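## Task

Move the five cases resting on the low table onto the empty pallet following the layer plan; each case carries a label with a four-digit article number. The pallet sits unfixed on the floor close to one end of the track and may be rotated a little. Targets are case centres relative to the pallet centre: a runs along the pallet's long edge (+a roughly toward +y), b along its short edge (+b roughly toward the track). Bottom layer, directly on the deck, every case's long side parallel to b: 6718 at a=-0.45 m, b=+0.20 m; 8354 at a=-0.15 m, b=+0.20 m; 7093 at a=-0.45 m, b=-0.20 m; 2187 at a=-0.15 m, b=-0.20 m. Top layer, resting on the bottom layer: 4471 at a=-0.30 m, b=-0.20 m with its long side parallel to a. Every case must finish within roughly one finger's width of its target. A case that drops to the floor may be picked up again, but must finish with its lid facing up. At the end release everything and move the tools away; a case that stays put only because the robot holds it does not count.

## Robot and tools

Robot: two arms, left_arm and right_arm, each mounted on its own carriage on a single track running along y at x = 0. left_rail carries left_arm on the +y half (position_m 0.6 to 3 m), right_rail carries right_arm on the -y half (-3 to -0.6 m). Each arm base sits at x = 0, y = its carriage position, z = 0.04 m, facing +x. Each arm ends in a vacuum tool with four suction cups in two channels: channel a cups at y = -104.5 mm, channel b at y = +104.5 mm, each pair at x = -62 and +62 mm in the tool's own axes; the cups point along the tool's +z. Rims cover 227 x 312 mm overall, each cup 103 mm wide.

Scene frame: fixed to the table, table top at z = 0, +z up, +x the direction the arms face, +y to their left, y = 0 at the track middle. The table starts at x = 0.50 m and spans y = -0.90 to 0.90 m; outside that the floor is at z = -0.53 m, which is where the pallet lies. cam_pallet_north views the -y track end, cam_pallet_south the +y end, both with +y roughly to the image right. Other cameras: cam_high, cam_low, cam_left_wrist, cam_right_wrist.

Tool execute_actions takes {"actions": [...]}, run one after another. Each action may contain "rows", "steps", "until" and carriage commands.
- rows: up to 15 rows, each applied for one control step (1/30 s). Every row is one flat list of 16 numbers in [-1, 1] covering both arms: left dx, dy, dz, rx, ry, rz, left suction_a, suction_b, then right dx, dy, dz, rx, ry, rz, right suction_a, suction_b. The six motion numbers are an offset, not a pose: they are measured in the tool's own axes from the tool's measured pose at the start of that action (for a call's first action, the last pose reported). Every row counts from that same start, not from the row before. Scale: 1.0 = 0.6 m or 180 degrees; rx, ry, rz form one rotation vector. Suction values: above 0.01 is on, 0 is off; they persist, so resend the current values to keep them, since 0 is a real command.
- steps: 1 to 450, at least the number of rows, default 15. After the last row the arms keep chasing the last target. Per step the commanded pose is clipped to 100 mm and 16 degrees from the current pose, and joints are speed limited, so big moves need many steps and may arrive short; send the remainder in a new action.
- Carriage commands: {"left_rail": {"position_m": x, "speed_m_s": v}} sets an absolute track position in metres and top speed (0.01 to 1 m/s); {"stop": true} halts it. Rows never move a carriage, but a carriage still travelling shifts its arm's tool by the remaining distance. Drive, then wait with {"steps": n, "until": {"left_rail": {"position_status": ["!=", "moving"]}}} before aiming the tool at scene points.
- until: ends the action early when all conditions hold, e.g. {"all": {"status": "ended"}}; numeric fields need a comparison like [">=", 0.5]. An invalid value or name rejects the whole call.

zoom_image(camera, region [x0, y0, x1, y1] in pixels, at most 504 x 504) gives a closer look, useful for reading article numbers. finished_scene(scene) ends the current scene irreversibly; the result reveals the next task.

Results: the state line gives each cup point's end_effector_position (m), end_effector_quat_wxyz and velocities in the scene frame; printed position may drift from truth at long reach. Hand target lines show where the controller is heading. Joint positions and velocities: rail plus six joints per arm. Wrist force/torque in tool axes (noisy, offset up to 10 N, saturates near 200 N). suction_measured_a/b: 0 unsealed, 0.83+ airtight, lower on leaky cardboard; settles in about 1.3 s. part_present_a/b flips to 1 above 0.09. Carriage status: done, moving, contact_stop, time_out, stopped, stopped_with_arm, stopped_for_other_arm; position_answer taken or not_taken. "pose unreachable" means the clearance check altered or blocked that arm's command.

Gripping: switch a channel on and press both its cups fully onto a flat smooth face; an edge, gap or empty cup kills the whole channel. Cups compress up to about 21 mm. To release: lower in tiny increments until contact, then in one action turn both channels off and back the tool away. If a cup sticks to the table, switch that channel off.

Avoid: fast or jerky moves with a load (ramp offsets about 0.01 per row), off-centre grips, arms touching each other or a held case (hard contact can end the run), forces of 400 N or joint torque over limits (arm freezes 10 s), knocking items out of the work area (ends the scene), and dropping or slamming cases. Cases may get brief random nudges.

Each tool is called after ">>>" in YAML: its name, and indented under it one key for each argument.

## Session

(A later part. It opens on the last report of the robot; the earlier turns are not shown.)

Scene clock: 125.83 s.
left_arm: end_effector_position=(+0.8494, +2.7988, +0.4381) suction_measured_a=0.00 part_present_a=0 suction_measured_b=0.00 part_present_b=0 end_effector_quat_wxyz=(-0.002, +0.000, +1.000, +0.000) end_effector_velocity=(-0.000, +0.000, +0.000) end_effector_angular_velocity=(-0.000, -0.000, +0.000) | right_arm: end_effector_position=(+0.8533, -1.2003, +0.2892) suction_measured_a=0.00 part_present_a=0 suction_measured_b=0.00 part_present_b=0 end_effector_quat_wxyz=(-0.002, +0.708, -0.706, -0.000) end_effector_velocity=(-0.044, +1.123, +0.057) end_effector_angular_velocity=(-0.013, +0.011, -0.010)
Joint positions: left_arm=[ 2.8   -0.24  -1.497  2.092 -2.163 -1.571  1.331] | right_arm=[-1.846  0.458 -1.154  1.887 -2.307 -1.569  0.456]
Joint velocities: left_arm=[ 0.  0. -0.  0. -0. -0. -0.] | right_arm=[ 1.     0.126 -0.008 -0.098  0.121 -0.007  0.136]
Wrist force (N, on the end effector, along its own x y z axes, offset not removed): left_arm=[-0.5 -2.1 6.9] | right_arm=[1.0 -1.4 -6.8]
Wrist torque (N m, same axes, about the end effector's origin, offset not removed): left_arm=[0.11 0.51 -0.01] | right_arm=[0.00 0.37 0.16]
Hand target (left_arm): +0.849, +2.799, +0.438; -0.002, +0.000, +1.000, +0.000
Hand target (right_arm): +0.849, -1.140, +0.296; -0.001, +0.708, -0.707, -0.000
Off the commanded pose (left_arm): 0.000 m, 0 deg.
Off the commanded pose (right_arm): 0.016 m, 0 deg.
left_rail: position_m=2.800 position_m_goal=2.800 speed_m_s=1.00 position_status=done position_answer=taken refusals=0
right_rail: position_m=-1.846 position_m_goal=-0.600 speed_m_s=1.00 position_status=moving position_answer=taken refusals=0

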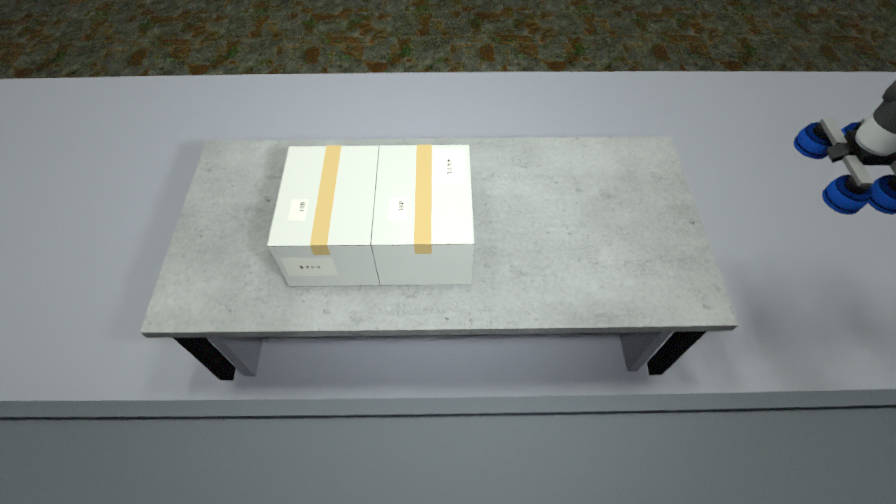

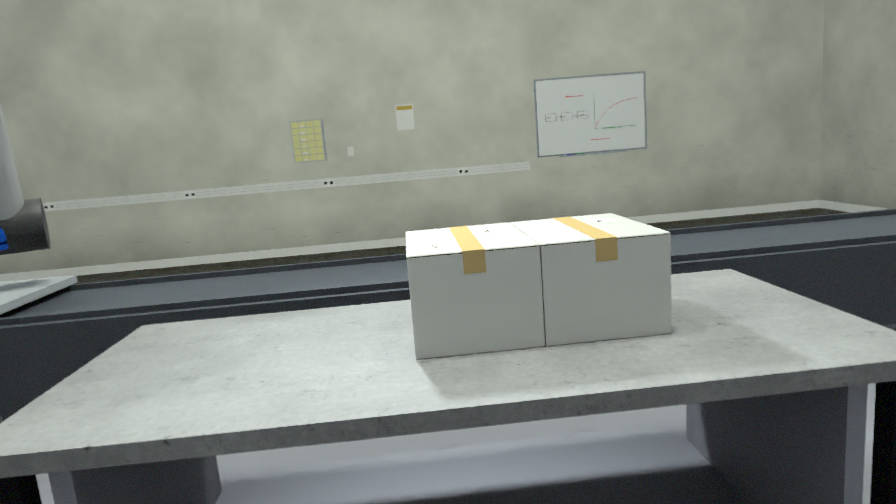

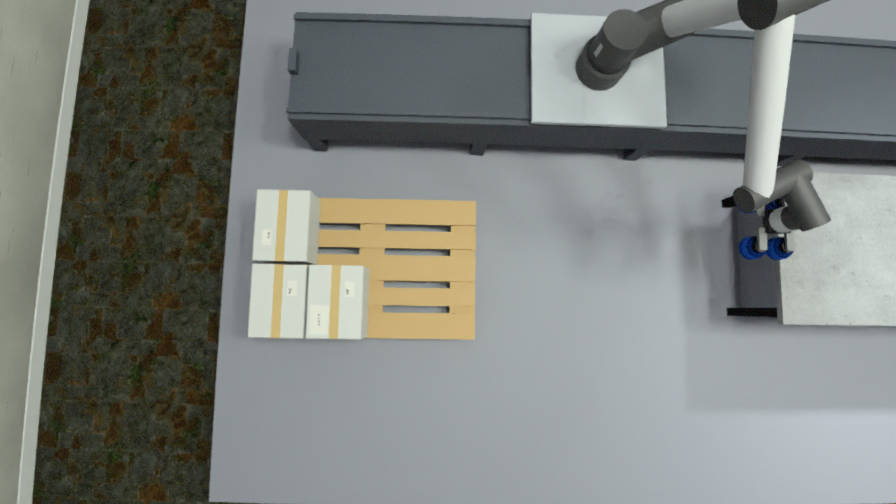

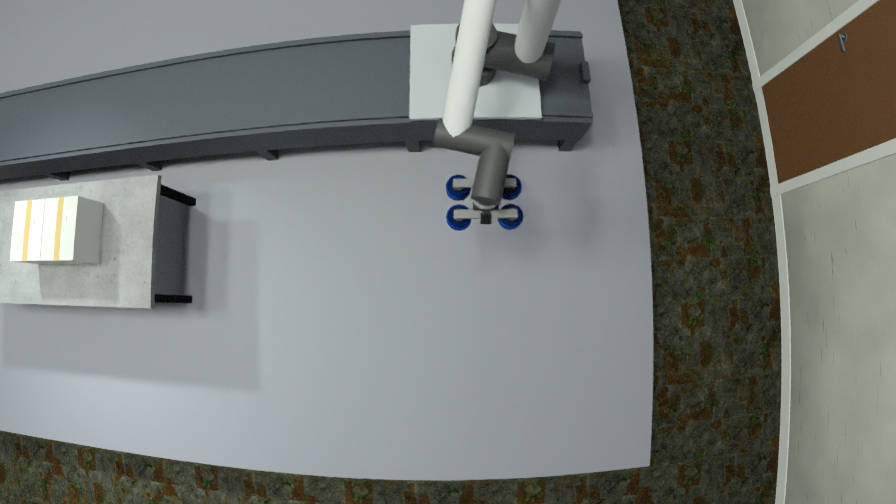

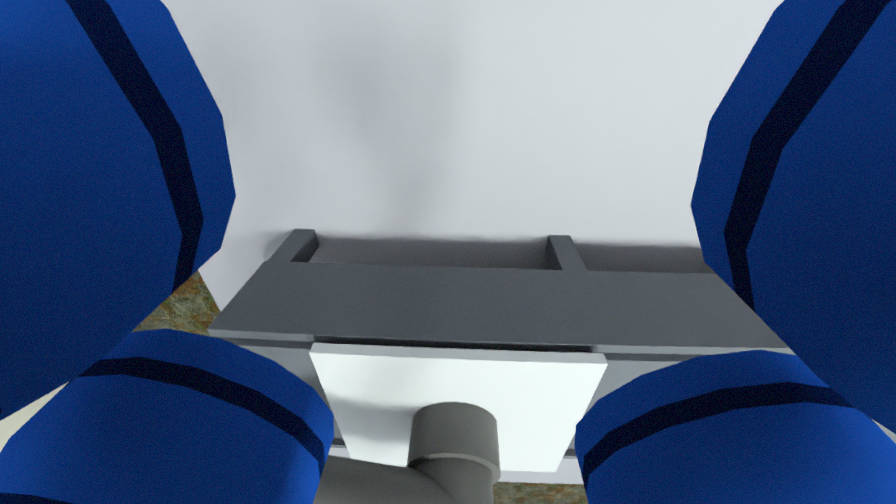

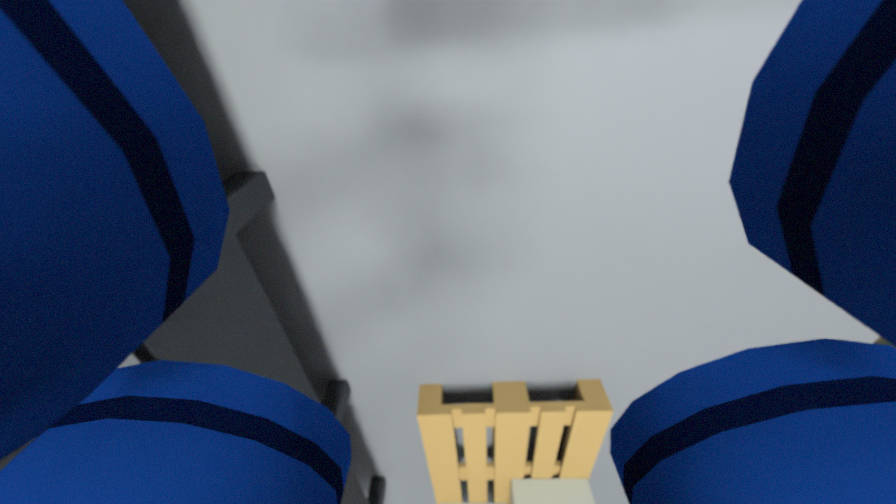

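>>> execute_actions:
  actions: []

Scene clock: 140.77 s.
left_arm: end_effector_position=(+0.8494, +2.7988, +0.4381) suction_measured_a=0.00 part_present_a=0 suction_measured_b=0.00 part_present_b=0 end_effector_quat_wxyz=(-0.002, +0.000, +1.000, +0.000) end_effector_velocity=(+0.000, -0.000, -0.000) end_effector_angular_velocity=(+0.000, +0.000, -0.000) | right_arm: end_effector_position=(+0.8485, +0.0598, +0.2956) suction_measured_a=0.00 part_present_a=0 suction_measured_b=0.00 part_present_b=0 end_effector_quat_wxyz=(-0.001, +0.708, -0.707, -0.000) end_effector_velocity=(+0.000, -0.000, -0.000) end_effector_angular_velocity=(-0.000, +0.000, -0.000)
Joint positions: left_arm=[ 2.8   -0.24  -1.497  2.092 -2.163 -1.571  1.331] | right_arm=[-0.6    0.472 -1.154  1.875 -2.293 -1.57   0.471]
Joint velocities: left_arm=[ 0. -0.  0. -0.  0.  0.  0.] | right_arm=[ 0. -0.  0. -0. -0. -0. -0.]
Wrist force (N, on the end effector, along its own x y z axes, offset not removed): left_arm=[-2.6 -5.5 4.9] | right_arm=[5.7 3.1 5.6]
Wrist torque (N m, same axes, about the end effector's origin, offset not removed): left_arm=[-0.39 0.16 -0.16] | right_arm=[0.54 -0.30 0.42]
Hand target (left_arm): +0.849, +2.799, +0.438; -0.002, +0.000, +1.000, +0.000
Hand target (right_arm): +0.849, +0.060, +0.296; -0.001, +0.708, -0.707, -0.000
Off the commanded pose (left_arm): 0.000 m, 0 deg.
Off the commanded pose (right_arm): 0.001 m, 0 deg.
left_rail: position_m=2.800 position_m_goal=2.800 speed_m_s=1.00 position_status=done position_answer=taken refusals=0
right_rail: position_m=-0.600 position_m_goal=-0.600 speed_m_s=1.00 position_status=done position_answer=taken refusals=0

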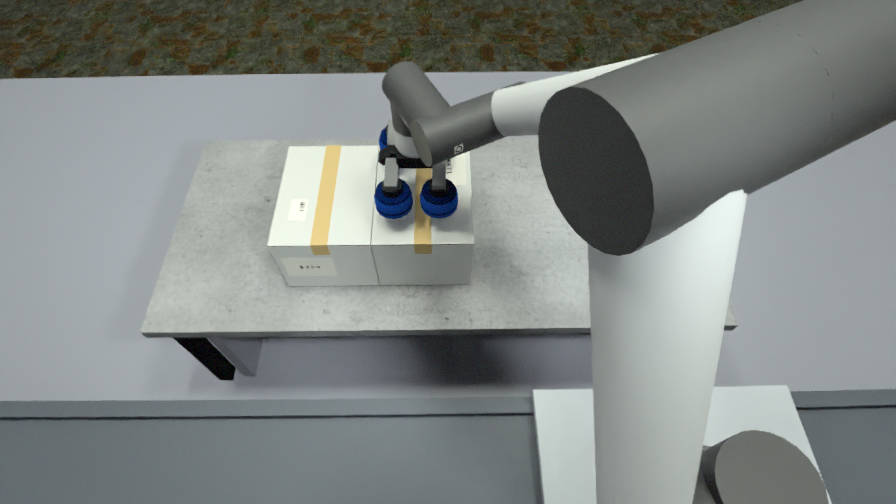

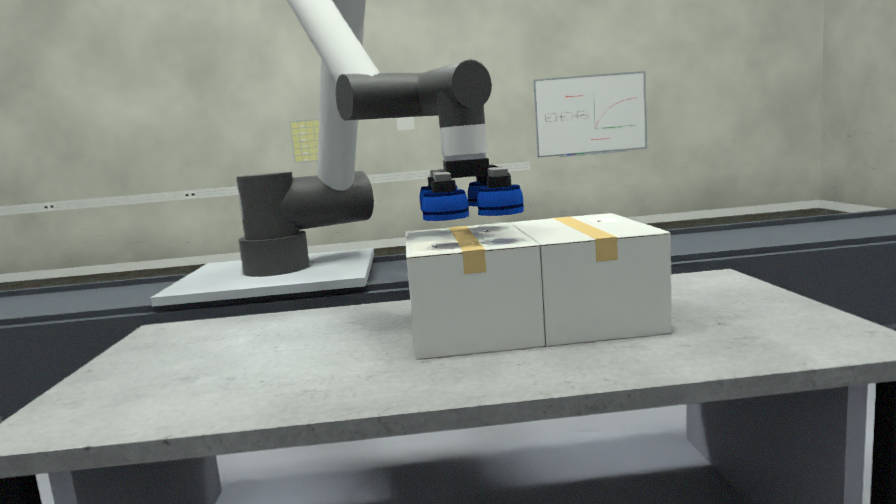

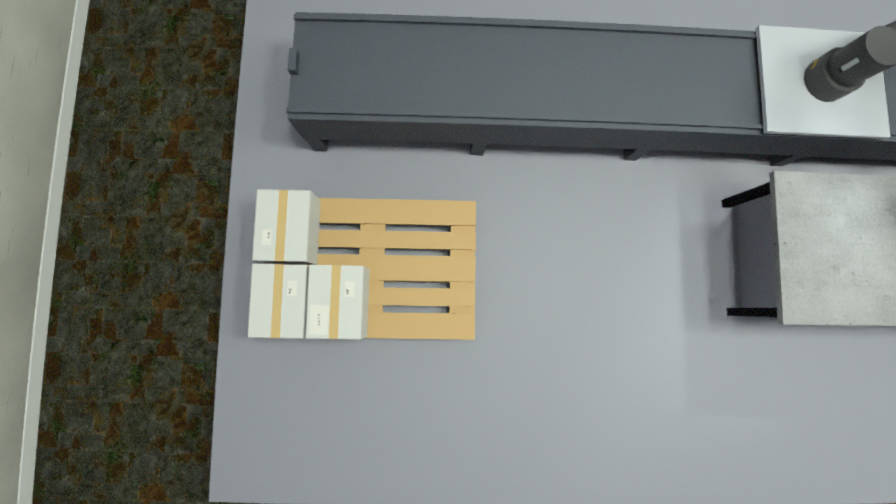

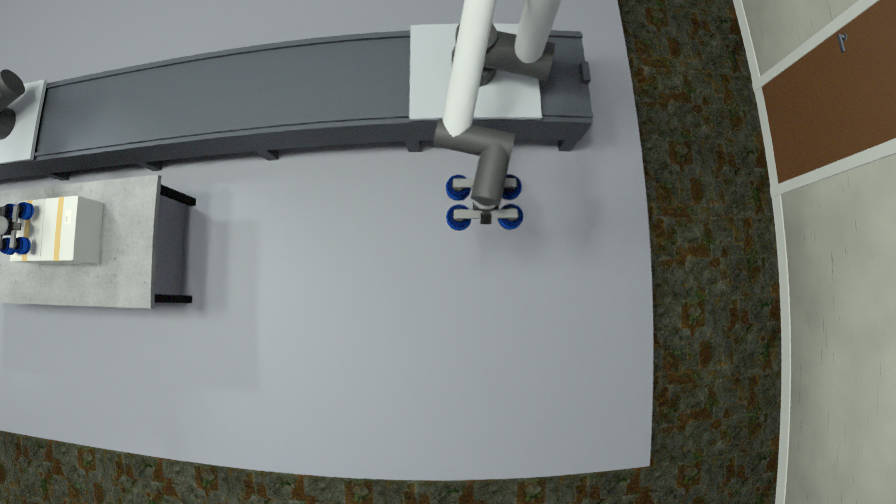

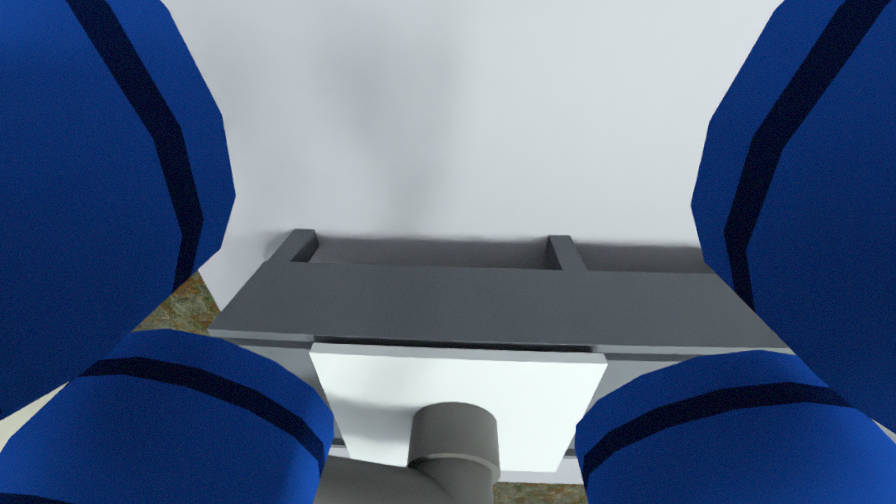

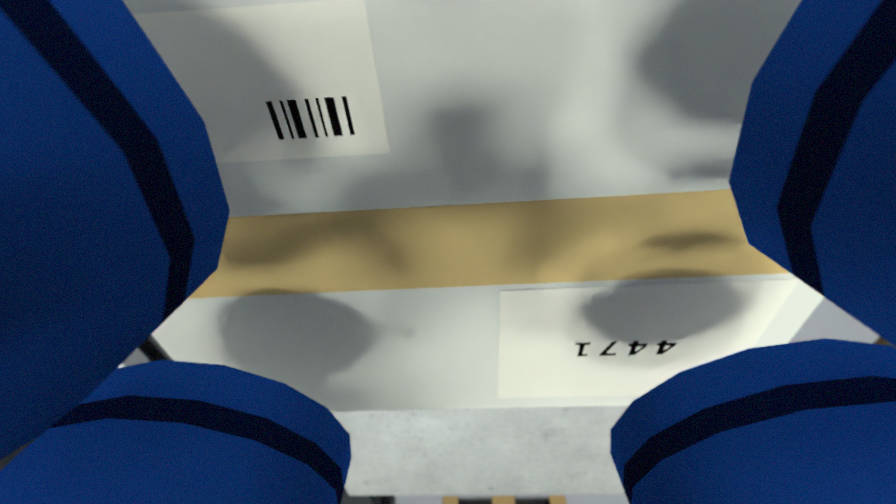

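>>> execute_actions:
  actions:
    - {"rows":[[0,0,0,0,0,0,0,0,0.018,0.002,0.06,0,0,0,1,1],[0,0,0,0,0,0,0,0,0.018,0.002,0.123,-0.0005,0.0005,0,1,1]],"steps":24}
    - {"rows":[[0,0,0,0,0,0,0,0,0.01,0,-0.01,0,0,0,1,1],[0,0,0,0,0,0,0,0,0.02,0,-0.04,0,0,0,1,1]],"steps":5}
    - {"right_rail":{"position_m":-3.0},"steps":1}

Scene clock: 145.60 s.
left_arm: end_effector_position=(+0.8494, +2.7988, +0.4381) suction_measured_a=0.00 part_present_a=0 suction_measured_b=0.00 part_present_b=0 end_effector_quat_wxyz=(-0.002, +0.000, +1.000, +0.000) end_effector_velocity=(-0.000, +0.000, +0.000) end_effector_angular_velocity=(-0.000, -0.000, +0.000) | right_arm: end_effector_position=(+0.8475, +0.0409, +0.2374) suction_measured_a=1.00 part_present_a=1 suction_measured_b=1.00 part_present_b=1 end_effector_quat_wxyz=(+0.000, +0.708, -0.707, -0.000) end_effector_velocity=(+0.000, -0.044, +0.076) end_effector_angular_velocity=(+0.002, -0.003, +0.000)
Joint positions: left_arm=[ 2.8   -0.24  -1.497  2.092 -2.163 -1.571  1.331] | right_arm=[-0.6    0.457 -1.116  1.92  -2.374 -1.571  0.456]
Joint velocities: left_arm=[ 0.  0. -0.  0. -0.  0. -0.] | right_arm=[-0.011 -0.029 -0.085 -0.     0.082  0.    -0.029]
Wrist force (N, on the end effector, along its own x y z axes, offset not removed): left_arm=[-1.9 -0.4 0.2] | right_arm=[6.2 4.8 -51.9]
Wrist torque (N m, same axes, about the end effector's origin, offset not removed): left_arm=[0.23 0.67 -0.29] | right_arm=[1.56 -0.60 0.22]
Hand target (left_arm): +0.849, +2.799, +0.438; -0.002, +0.000, +1.000, +0.000
Hand target (right_arm): +0.847, +0.035, +0.246; +0.000, +0.708, -0.707, -0.000
Off the commanded pose (left_arm): 0.000 m, 0 deg.
Off the commanded pose (right_arm): 0.009 m, 0 deg.
left_rail: position_m=2.800 position_m_goal=2.800 speed_m_s=1.00 position_status=done position_answer=taken refusals=0
right_rail: position_m=-0.600 position_m_goal=-3.000 speed_m_s=1.00 position_status=moving position_answer=taken refusals=0

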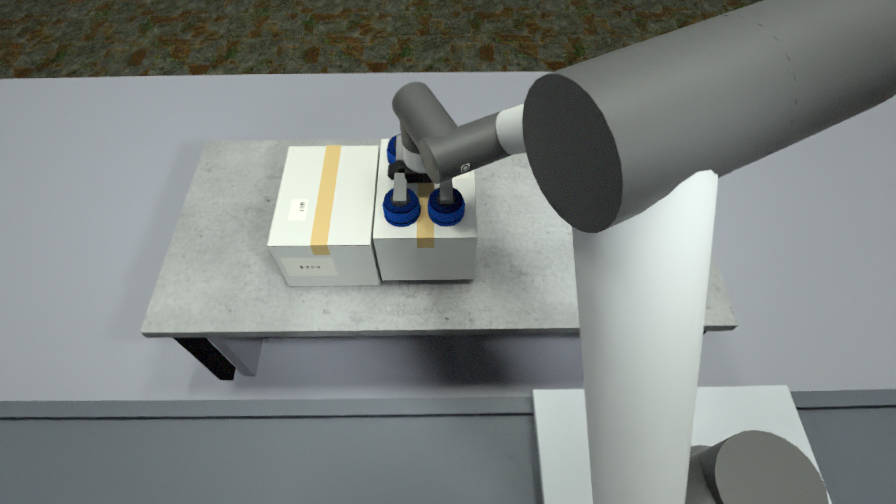

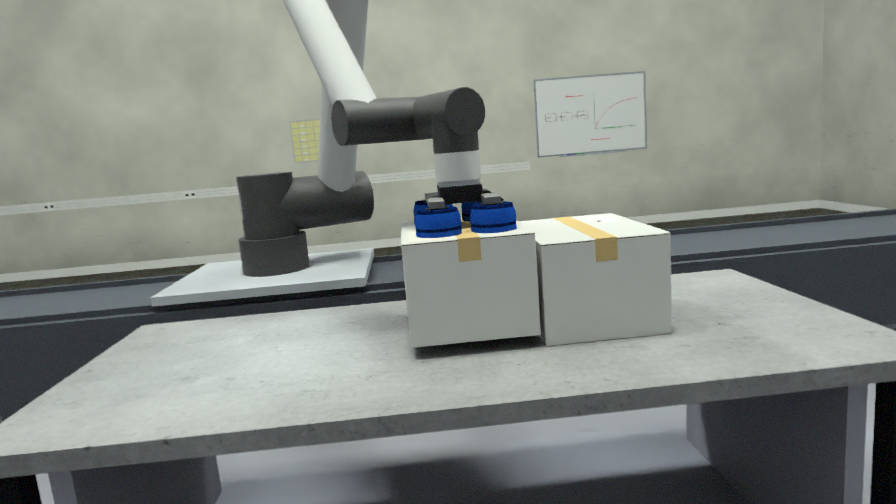

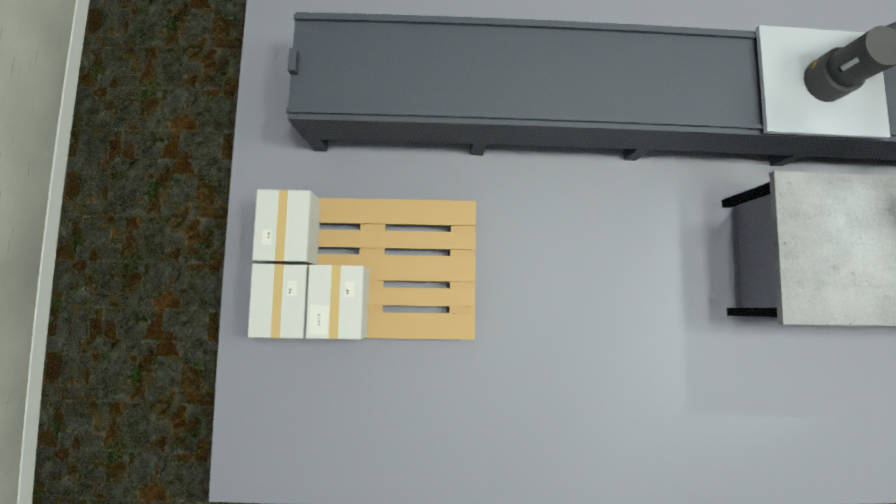

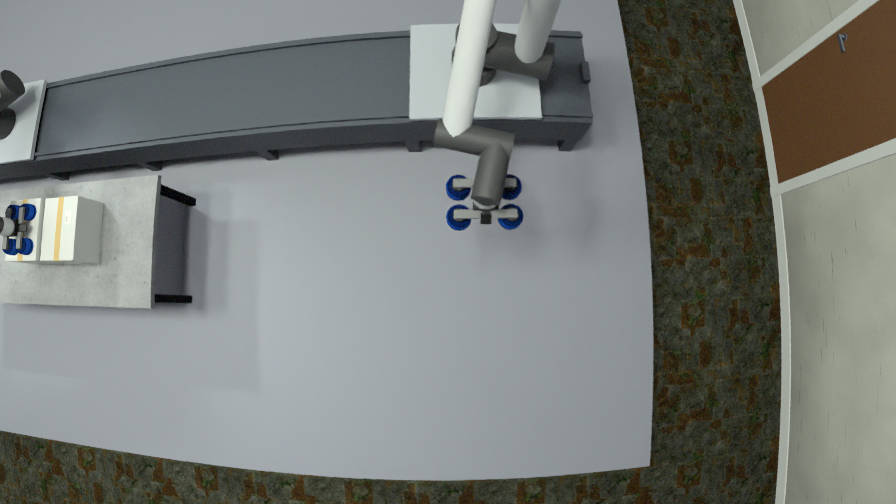

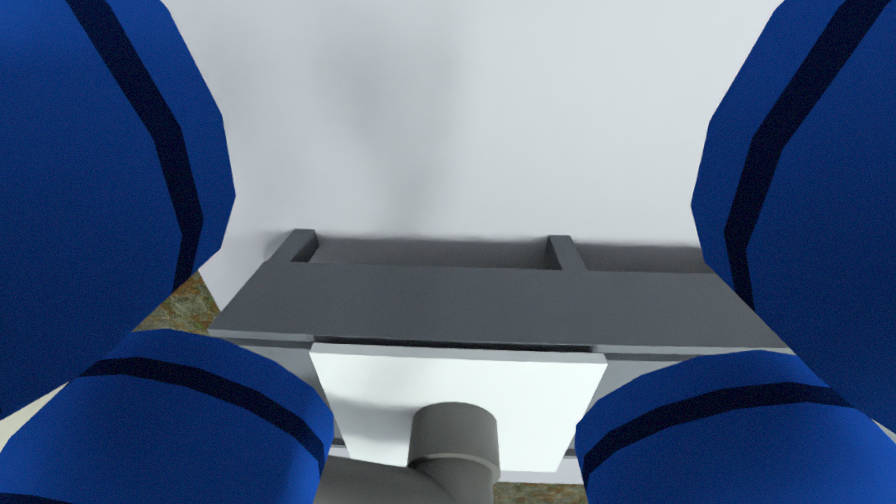

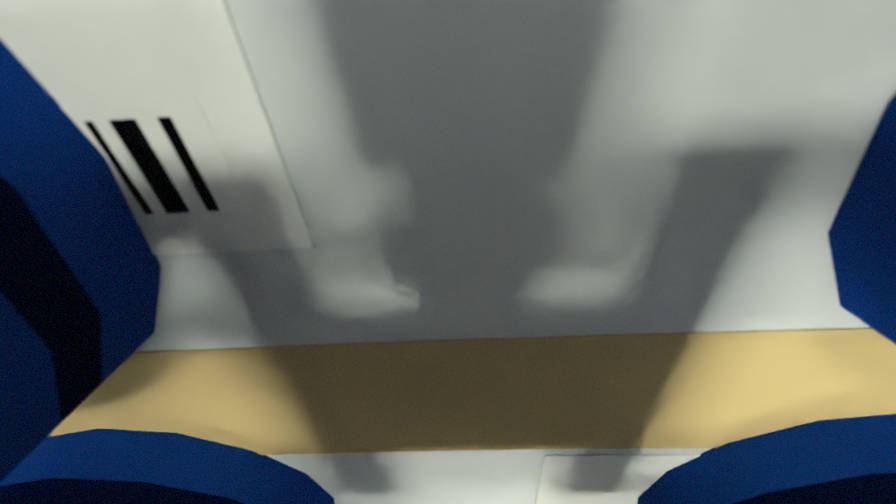

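>>> execute_actions:
  actions:
    - {"rows":[[0,0,0,0,0,0,0,0,0.05,-0.02,0,0,0,0.02,1,1],[0,0,0,0,0,0,0,0,0.1,-0.04,0.01,0,0,0.05,1,1],[0,0,0,0,0,0,0,0,1,-0.39,0.17,0,0,0.4995,1,1]],"steps":40}

>>> execute_actions:
  actions: []

Scene clock: 150.40 s.
left_arm: end_effector_position=(+0.8494, +2.7988, +0.4381) suction_measured_a=0.00 part_present_a=0 suction_measured_b=0.00 part_present_b=0 end_effector_quat_wxyz=(-0.002, +0.000, +1.000, +0.000) end_effector_velocity=(+0.000, -0.000, -0.000) end_effector_angular_velocity=(+0.000, +0.000, -0.000) | right_arm: end_effector_position=(+1.0716, -2.9435, +0.1387) suction_measured_a=1.00 part_present_a=1 suction_measured_b=1.00 part_present_b=1 end_effector_quat_wxyz=(-0.001, -0.009, +1.000, +0.000) end_effector_velocity=(+0.077, -0.144, -0.032) end_effector_angular_velocity=(-0.000, +0.001, -0.135)
Joint positions: left_arm=[ 2.8   -0.24  -1.497  2.092 -2.163 -1.571  1.331] | right_arm=[-3.    -0.136 -1.014  1.937 -2.492 -1.571  1.417]
Joint velocities: left_arm=[ 0. -0.  0. -0. -0.  0.  0.] | right_arm=[ 0.    -0.125  0.085 -0.101  0.017 -0.     0.01 ]
Wrist force (N, on the end effector, along its own x y z axes, offset not removed): left_arm=[-2.3 -0.9 3.2] | right_arm=[-3.9 -9.4 -53.2]
Wrist torque (N m, same axes, about the end effector's origin, offset not removed): left_arm=[0.21 0.45 -0.03] | right_arm=[2.70 -0.66 0.52]
Hand target (left_arm): +0.849, +2.799, +0.438; -0.002, +0.000, +1.000, +0.000
Hand target (right_arm): +1.081, -2.959, +0.135; -0.001, -0.001, +1.000, -0.000
Off the commanded pose (left_arm): 0.000 m, 0 deg.
Off the commanded pose (right_arm): 0.019 m, 1 deg.
left_rail: position_m=2.800 position_m_goal=2.800 speed_m_s=1.00 position_status=done position_answer=taken refusals=0
right_rail: position_m=-3.000 position_m_goal=-3.000 speed_m_s=1.00 position_status=done position_answer=taken refusals=0

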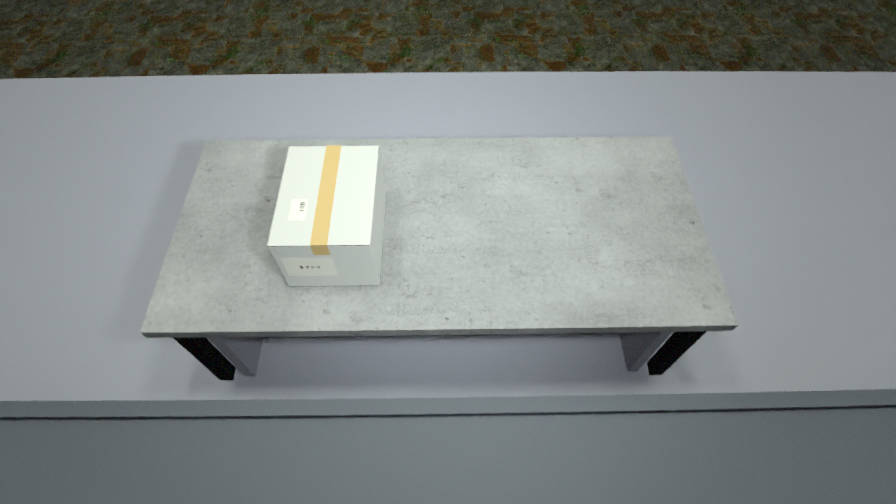

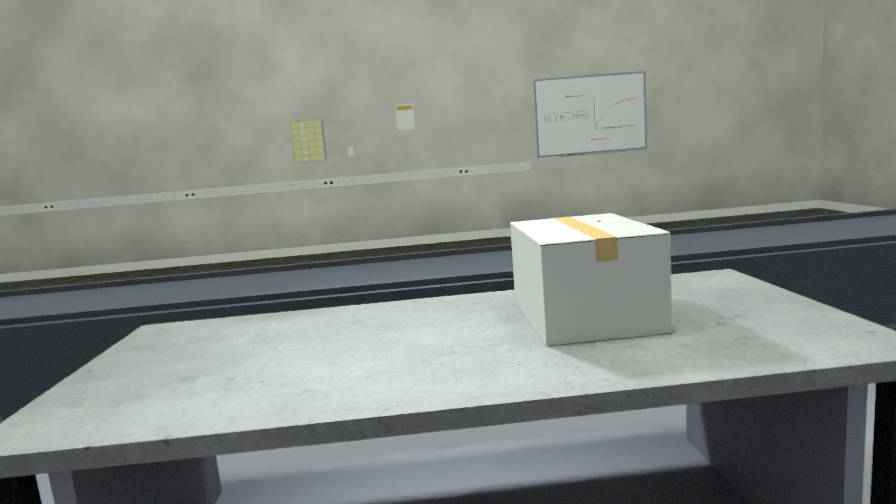

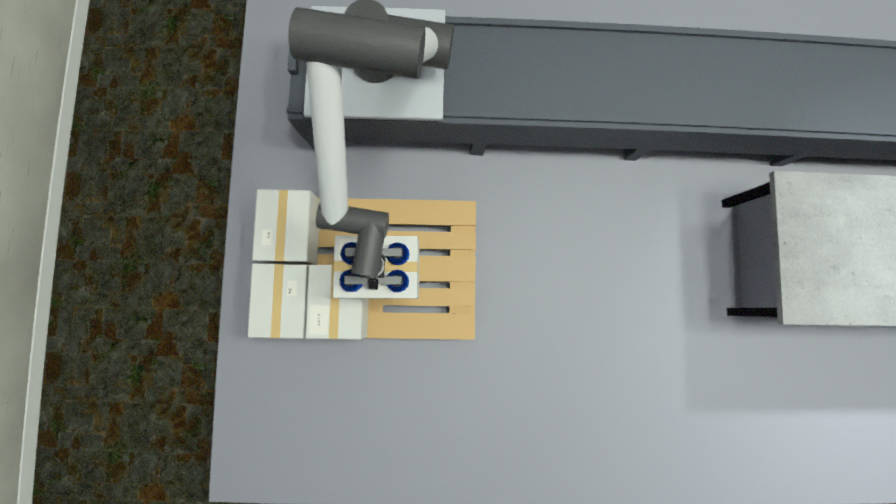

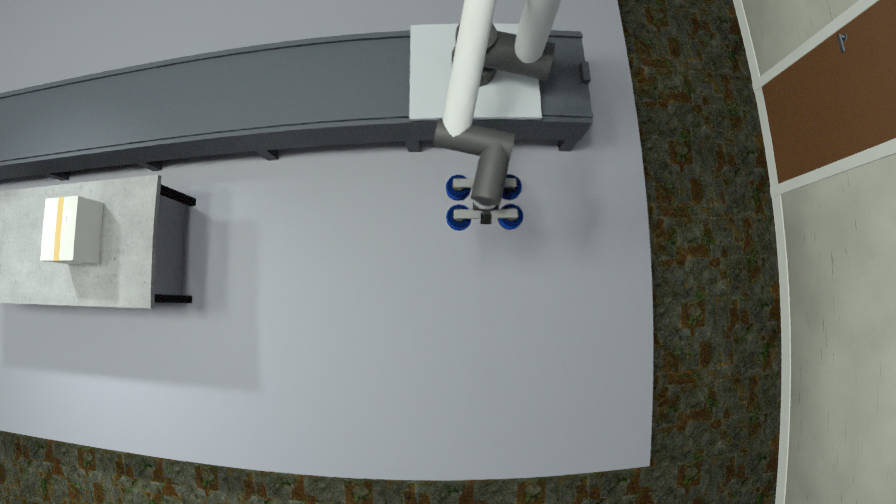

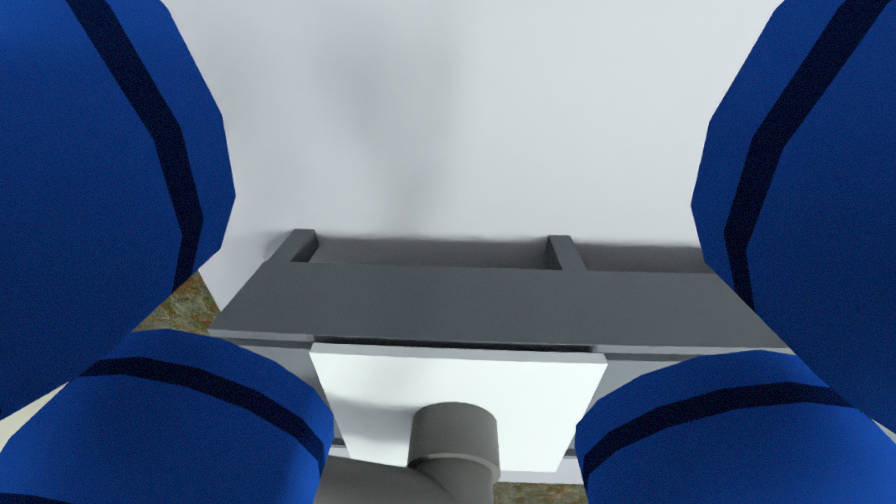

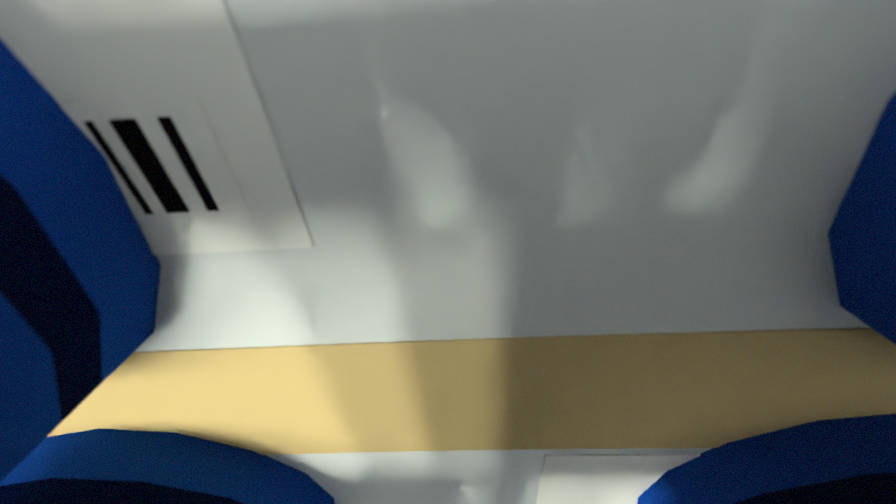

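Scene clock: 150.40 s.
left_arm: end_effector_position=(+0.8494, +2.7988, +0.4381) suction_measured_a=0.00 part_present_a=0 suction_measured_b=0.00 part_present_b=0 end_effector_quat_wxyz=(-0.002, +0.000, +1.000, +0.000) end_effector_velocity=(+0.000, -0.000, -0.000) end_effector_angular_velocity=(+0.000, +0.000, -0.000) | right_arm: end_effector_position=(+1.0716, -2.9435, +0.1387) suction_measured_a=1.00 part_present_a=1 suction_measured_b=1.00 part_present_b=1 end_effector_quat_wxyz=(-0.001, -0.009, +1.000, +0.000) end_effector_velocity=(+0.077, -0.144, -0.032) end_effector_angular_velocity=(-0.000, +0.001, -0.135)
Joint positions: left_arm=[ 2.8   -0.24  -1.497  2.092 -2.163 -1.571  1.331] | right_arm=[-3.    -0.136 -1.014  1.937 -2.492 -1.571  1.417]
Joint velocities: left_arm=[ 0. -0.  0. -0. -0.  0.  0.] | right_arm=[ 0.    -0.125  0.085 -0.101  0.017 -0.     0.01 ]
Wrist force (N, on the end effector, along its own x y z axes, offset not removed): left_arm=[-2.3 -0.9 3.2] | right_arm=[-3.9 -9.4 -53.2]
Wrist torque (N m, same axes, about the end effector's origin, offset not removed): left_arm=[0.21 0.45 -0.03] | right_arm=[2.70 -0.66 0.52]
Hand target (left_arm): +0.849, +2.799, +0.438; -0.002, +0.000, +1.000, +0.000
Hand target (right_arm): +1.081, -2.959, +0.135; -0.001, -0.001, +1.000, -0.000
Off the commanded pose (left_arm): 0.000 m, 0 deg.
Off the commanded pose (right_arm): 0.019 m, 1 deg.
left_rail: position_m=2.800 position_m_goal=2.800 speed_m_s=1.00 position_status=done position_answer=taken refusals=0
right_rail: position_m=-3.000 position_m_goal=-3.000 speed_m_s=1.00 position_status=done position_answer=taken refusals=0

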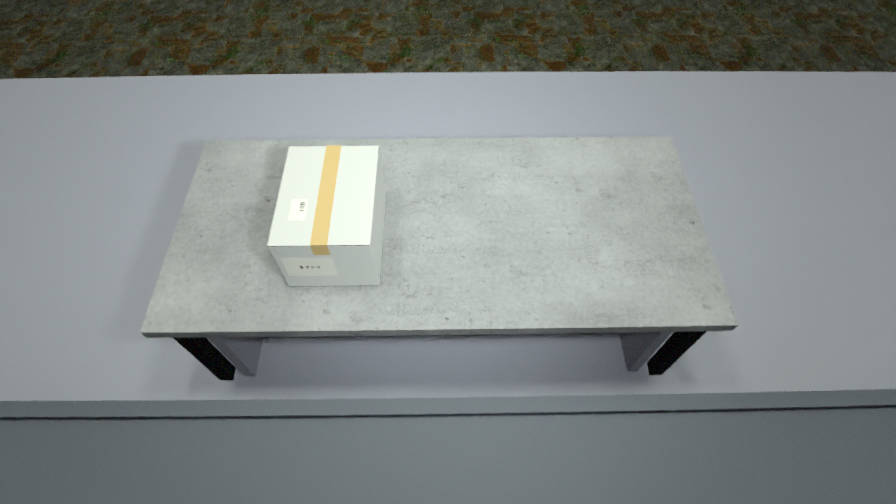

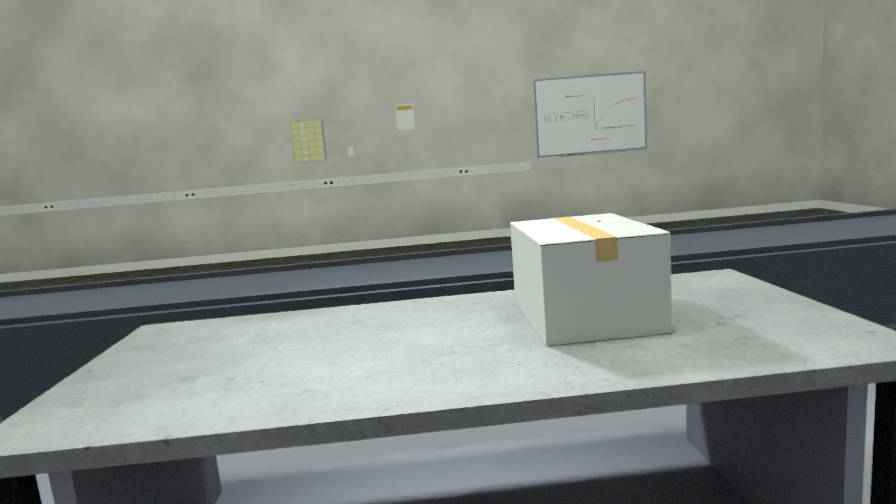

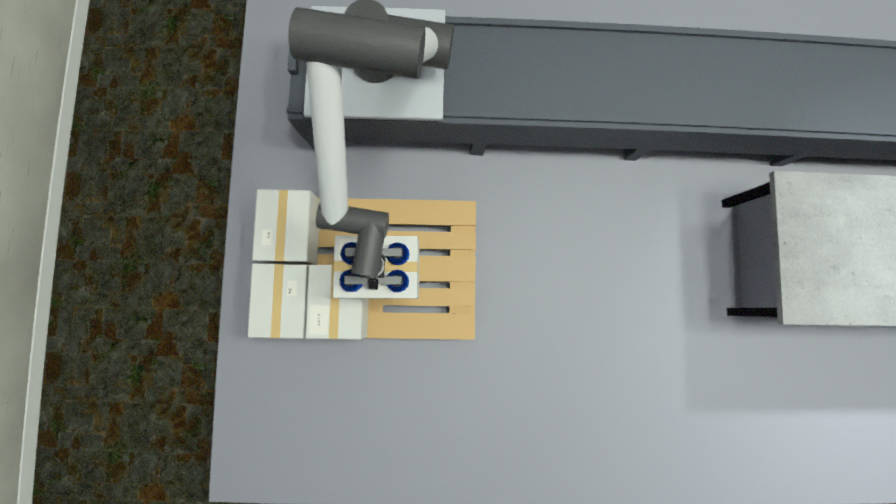

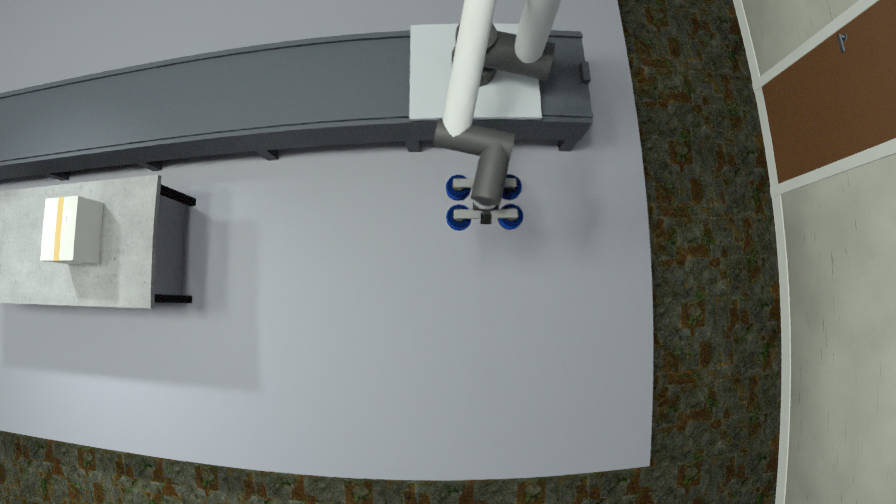

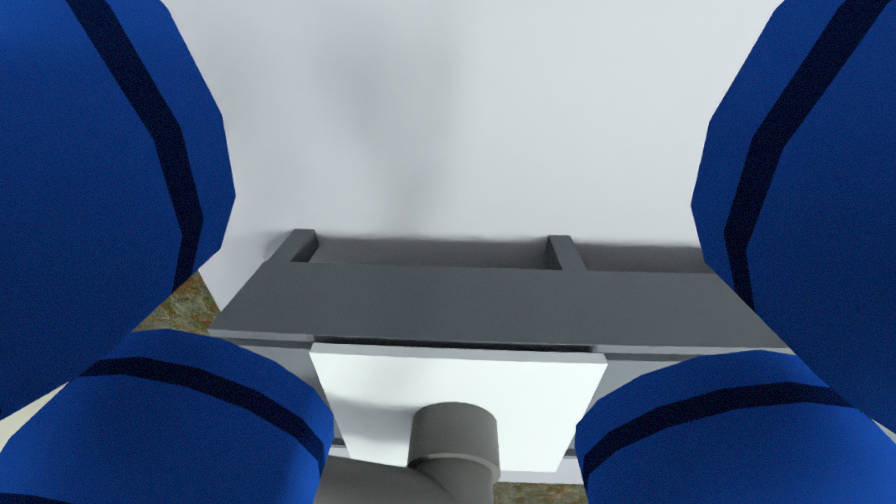

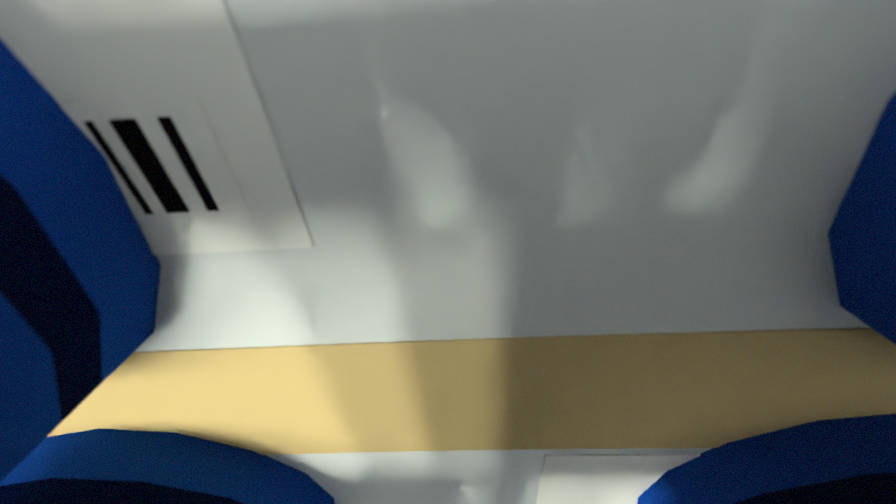

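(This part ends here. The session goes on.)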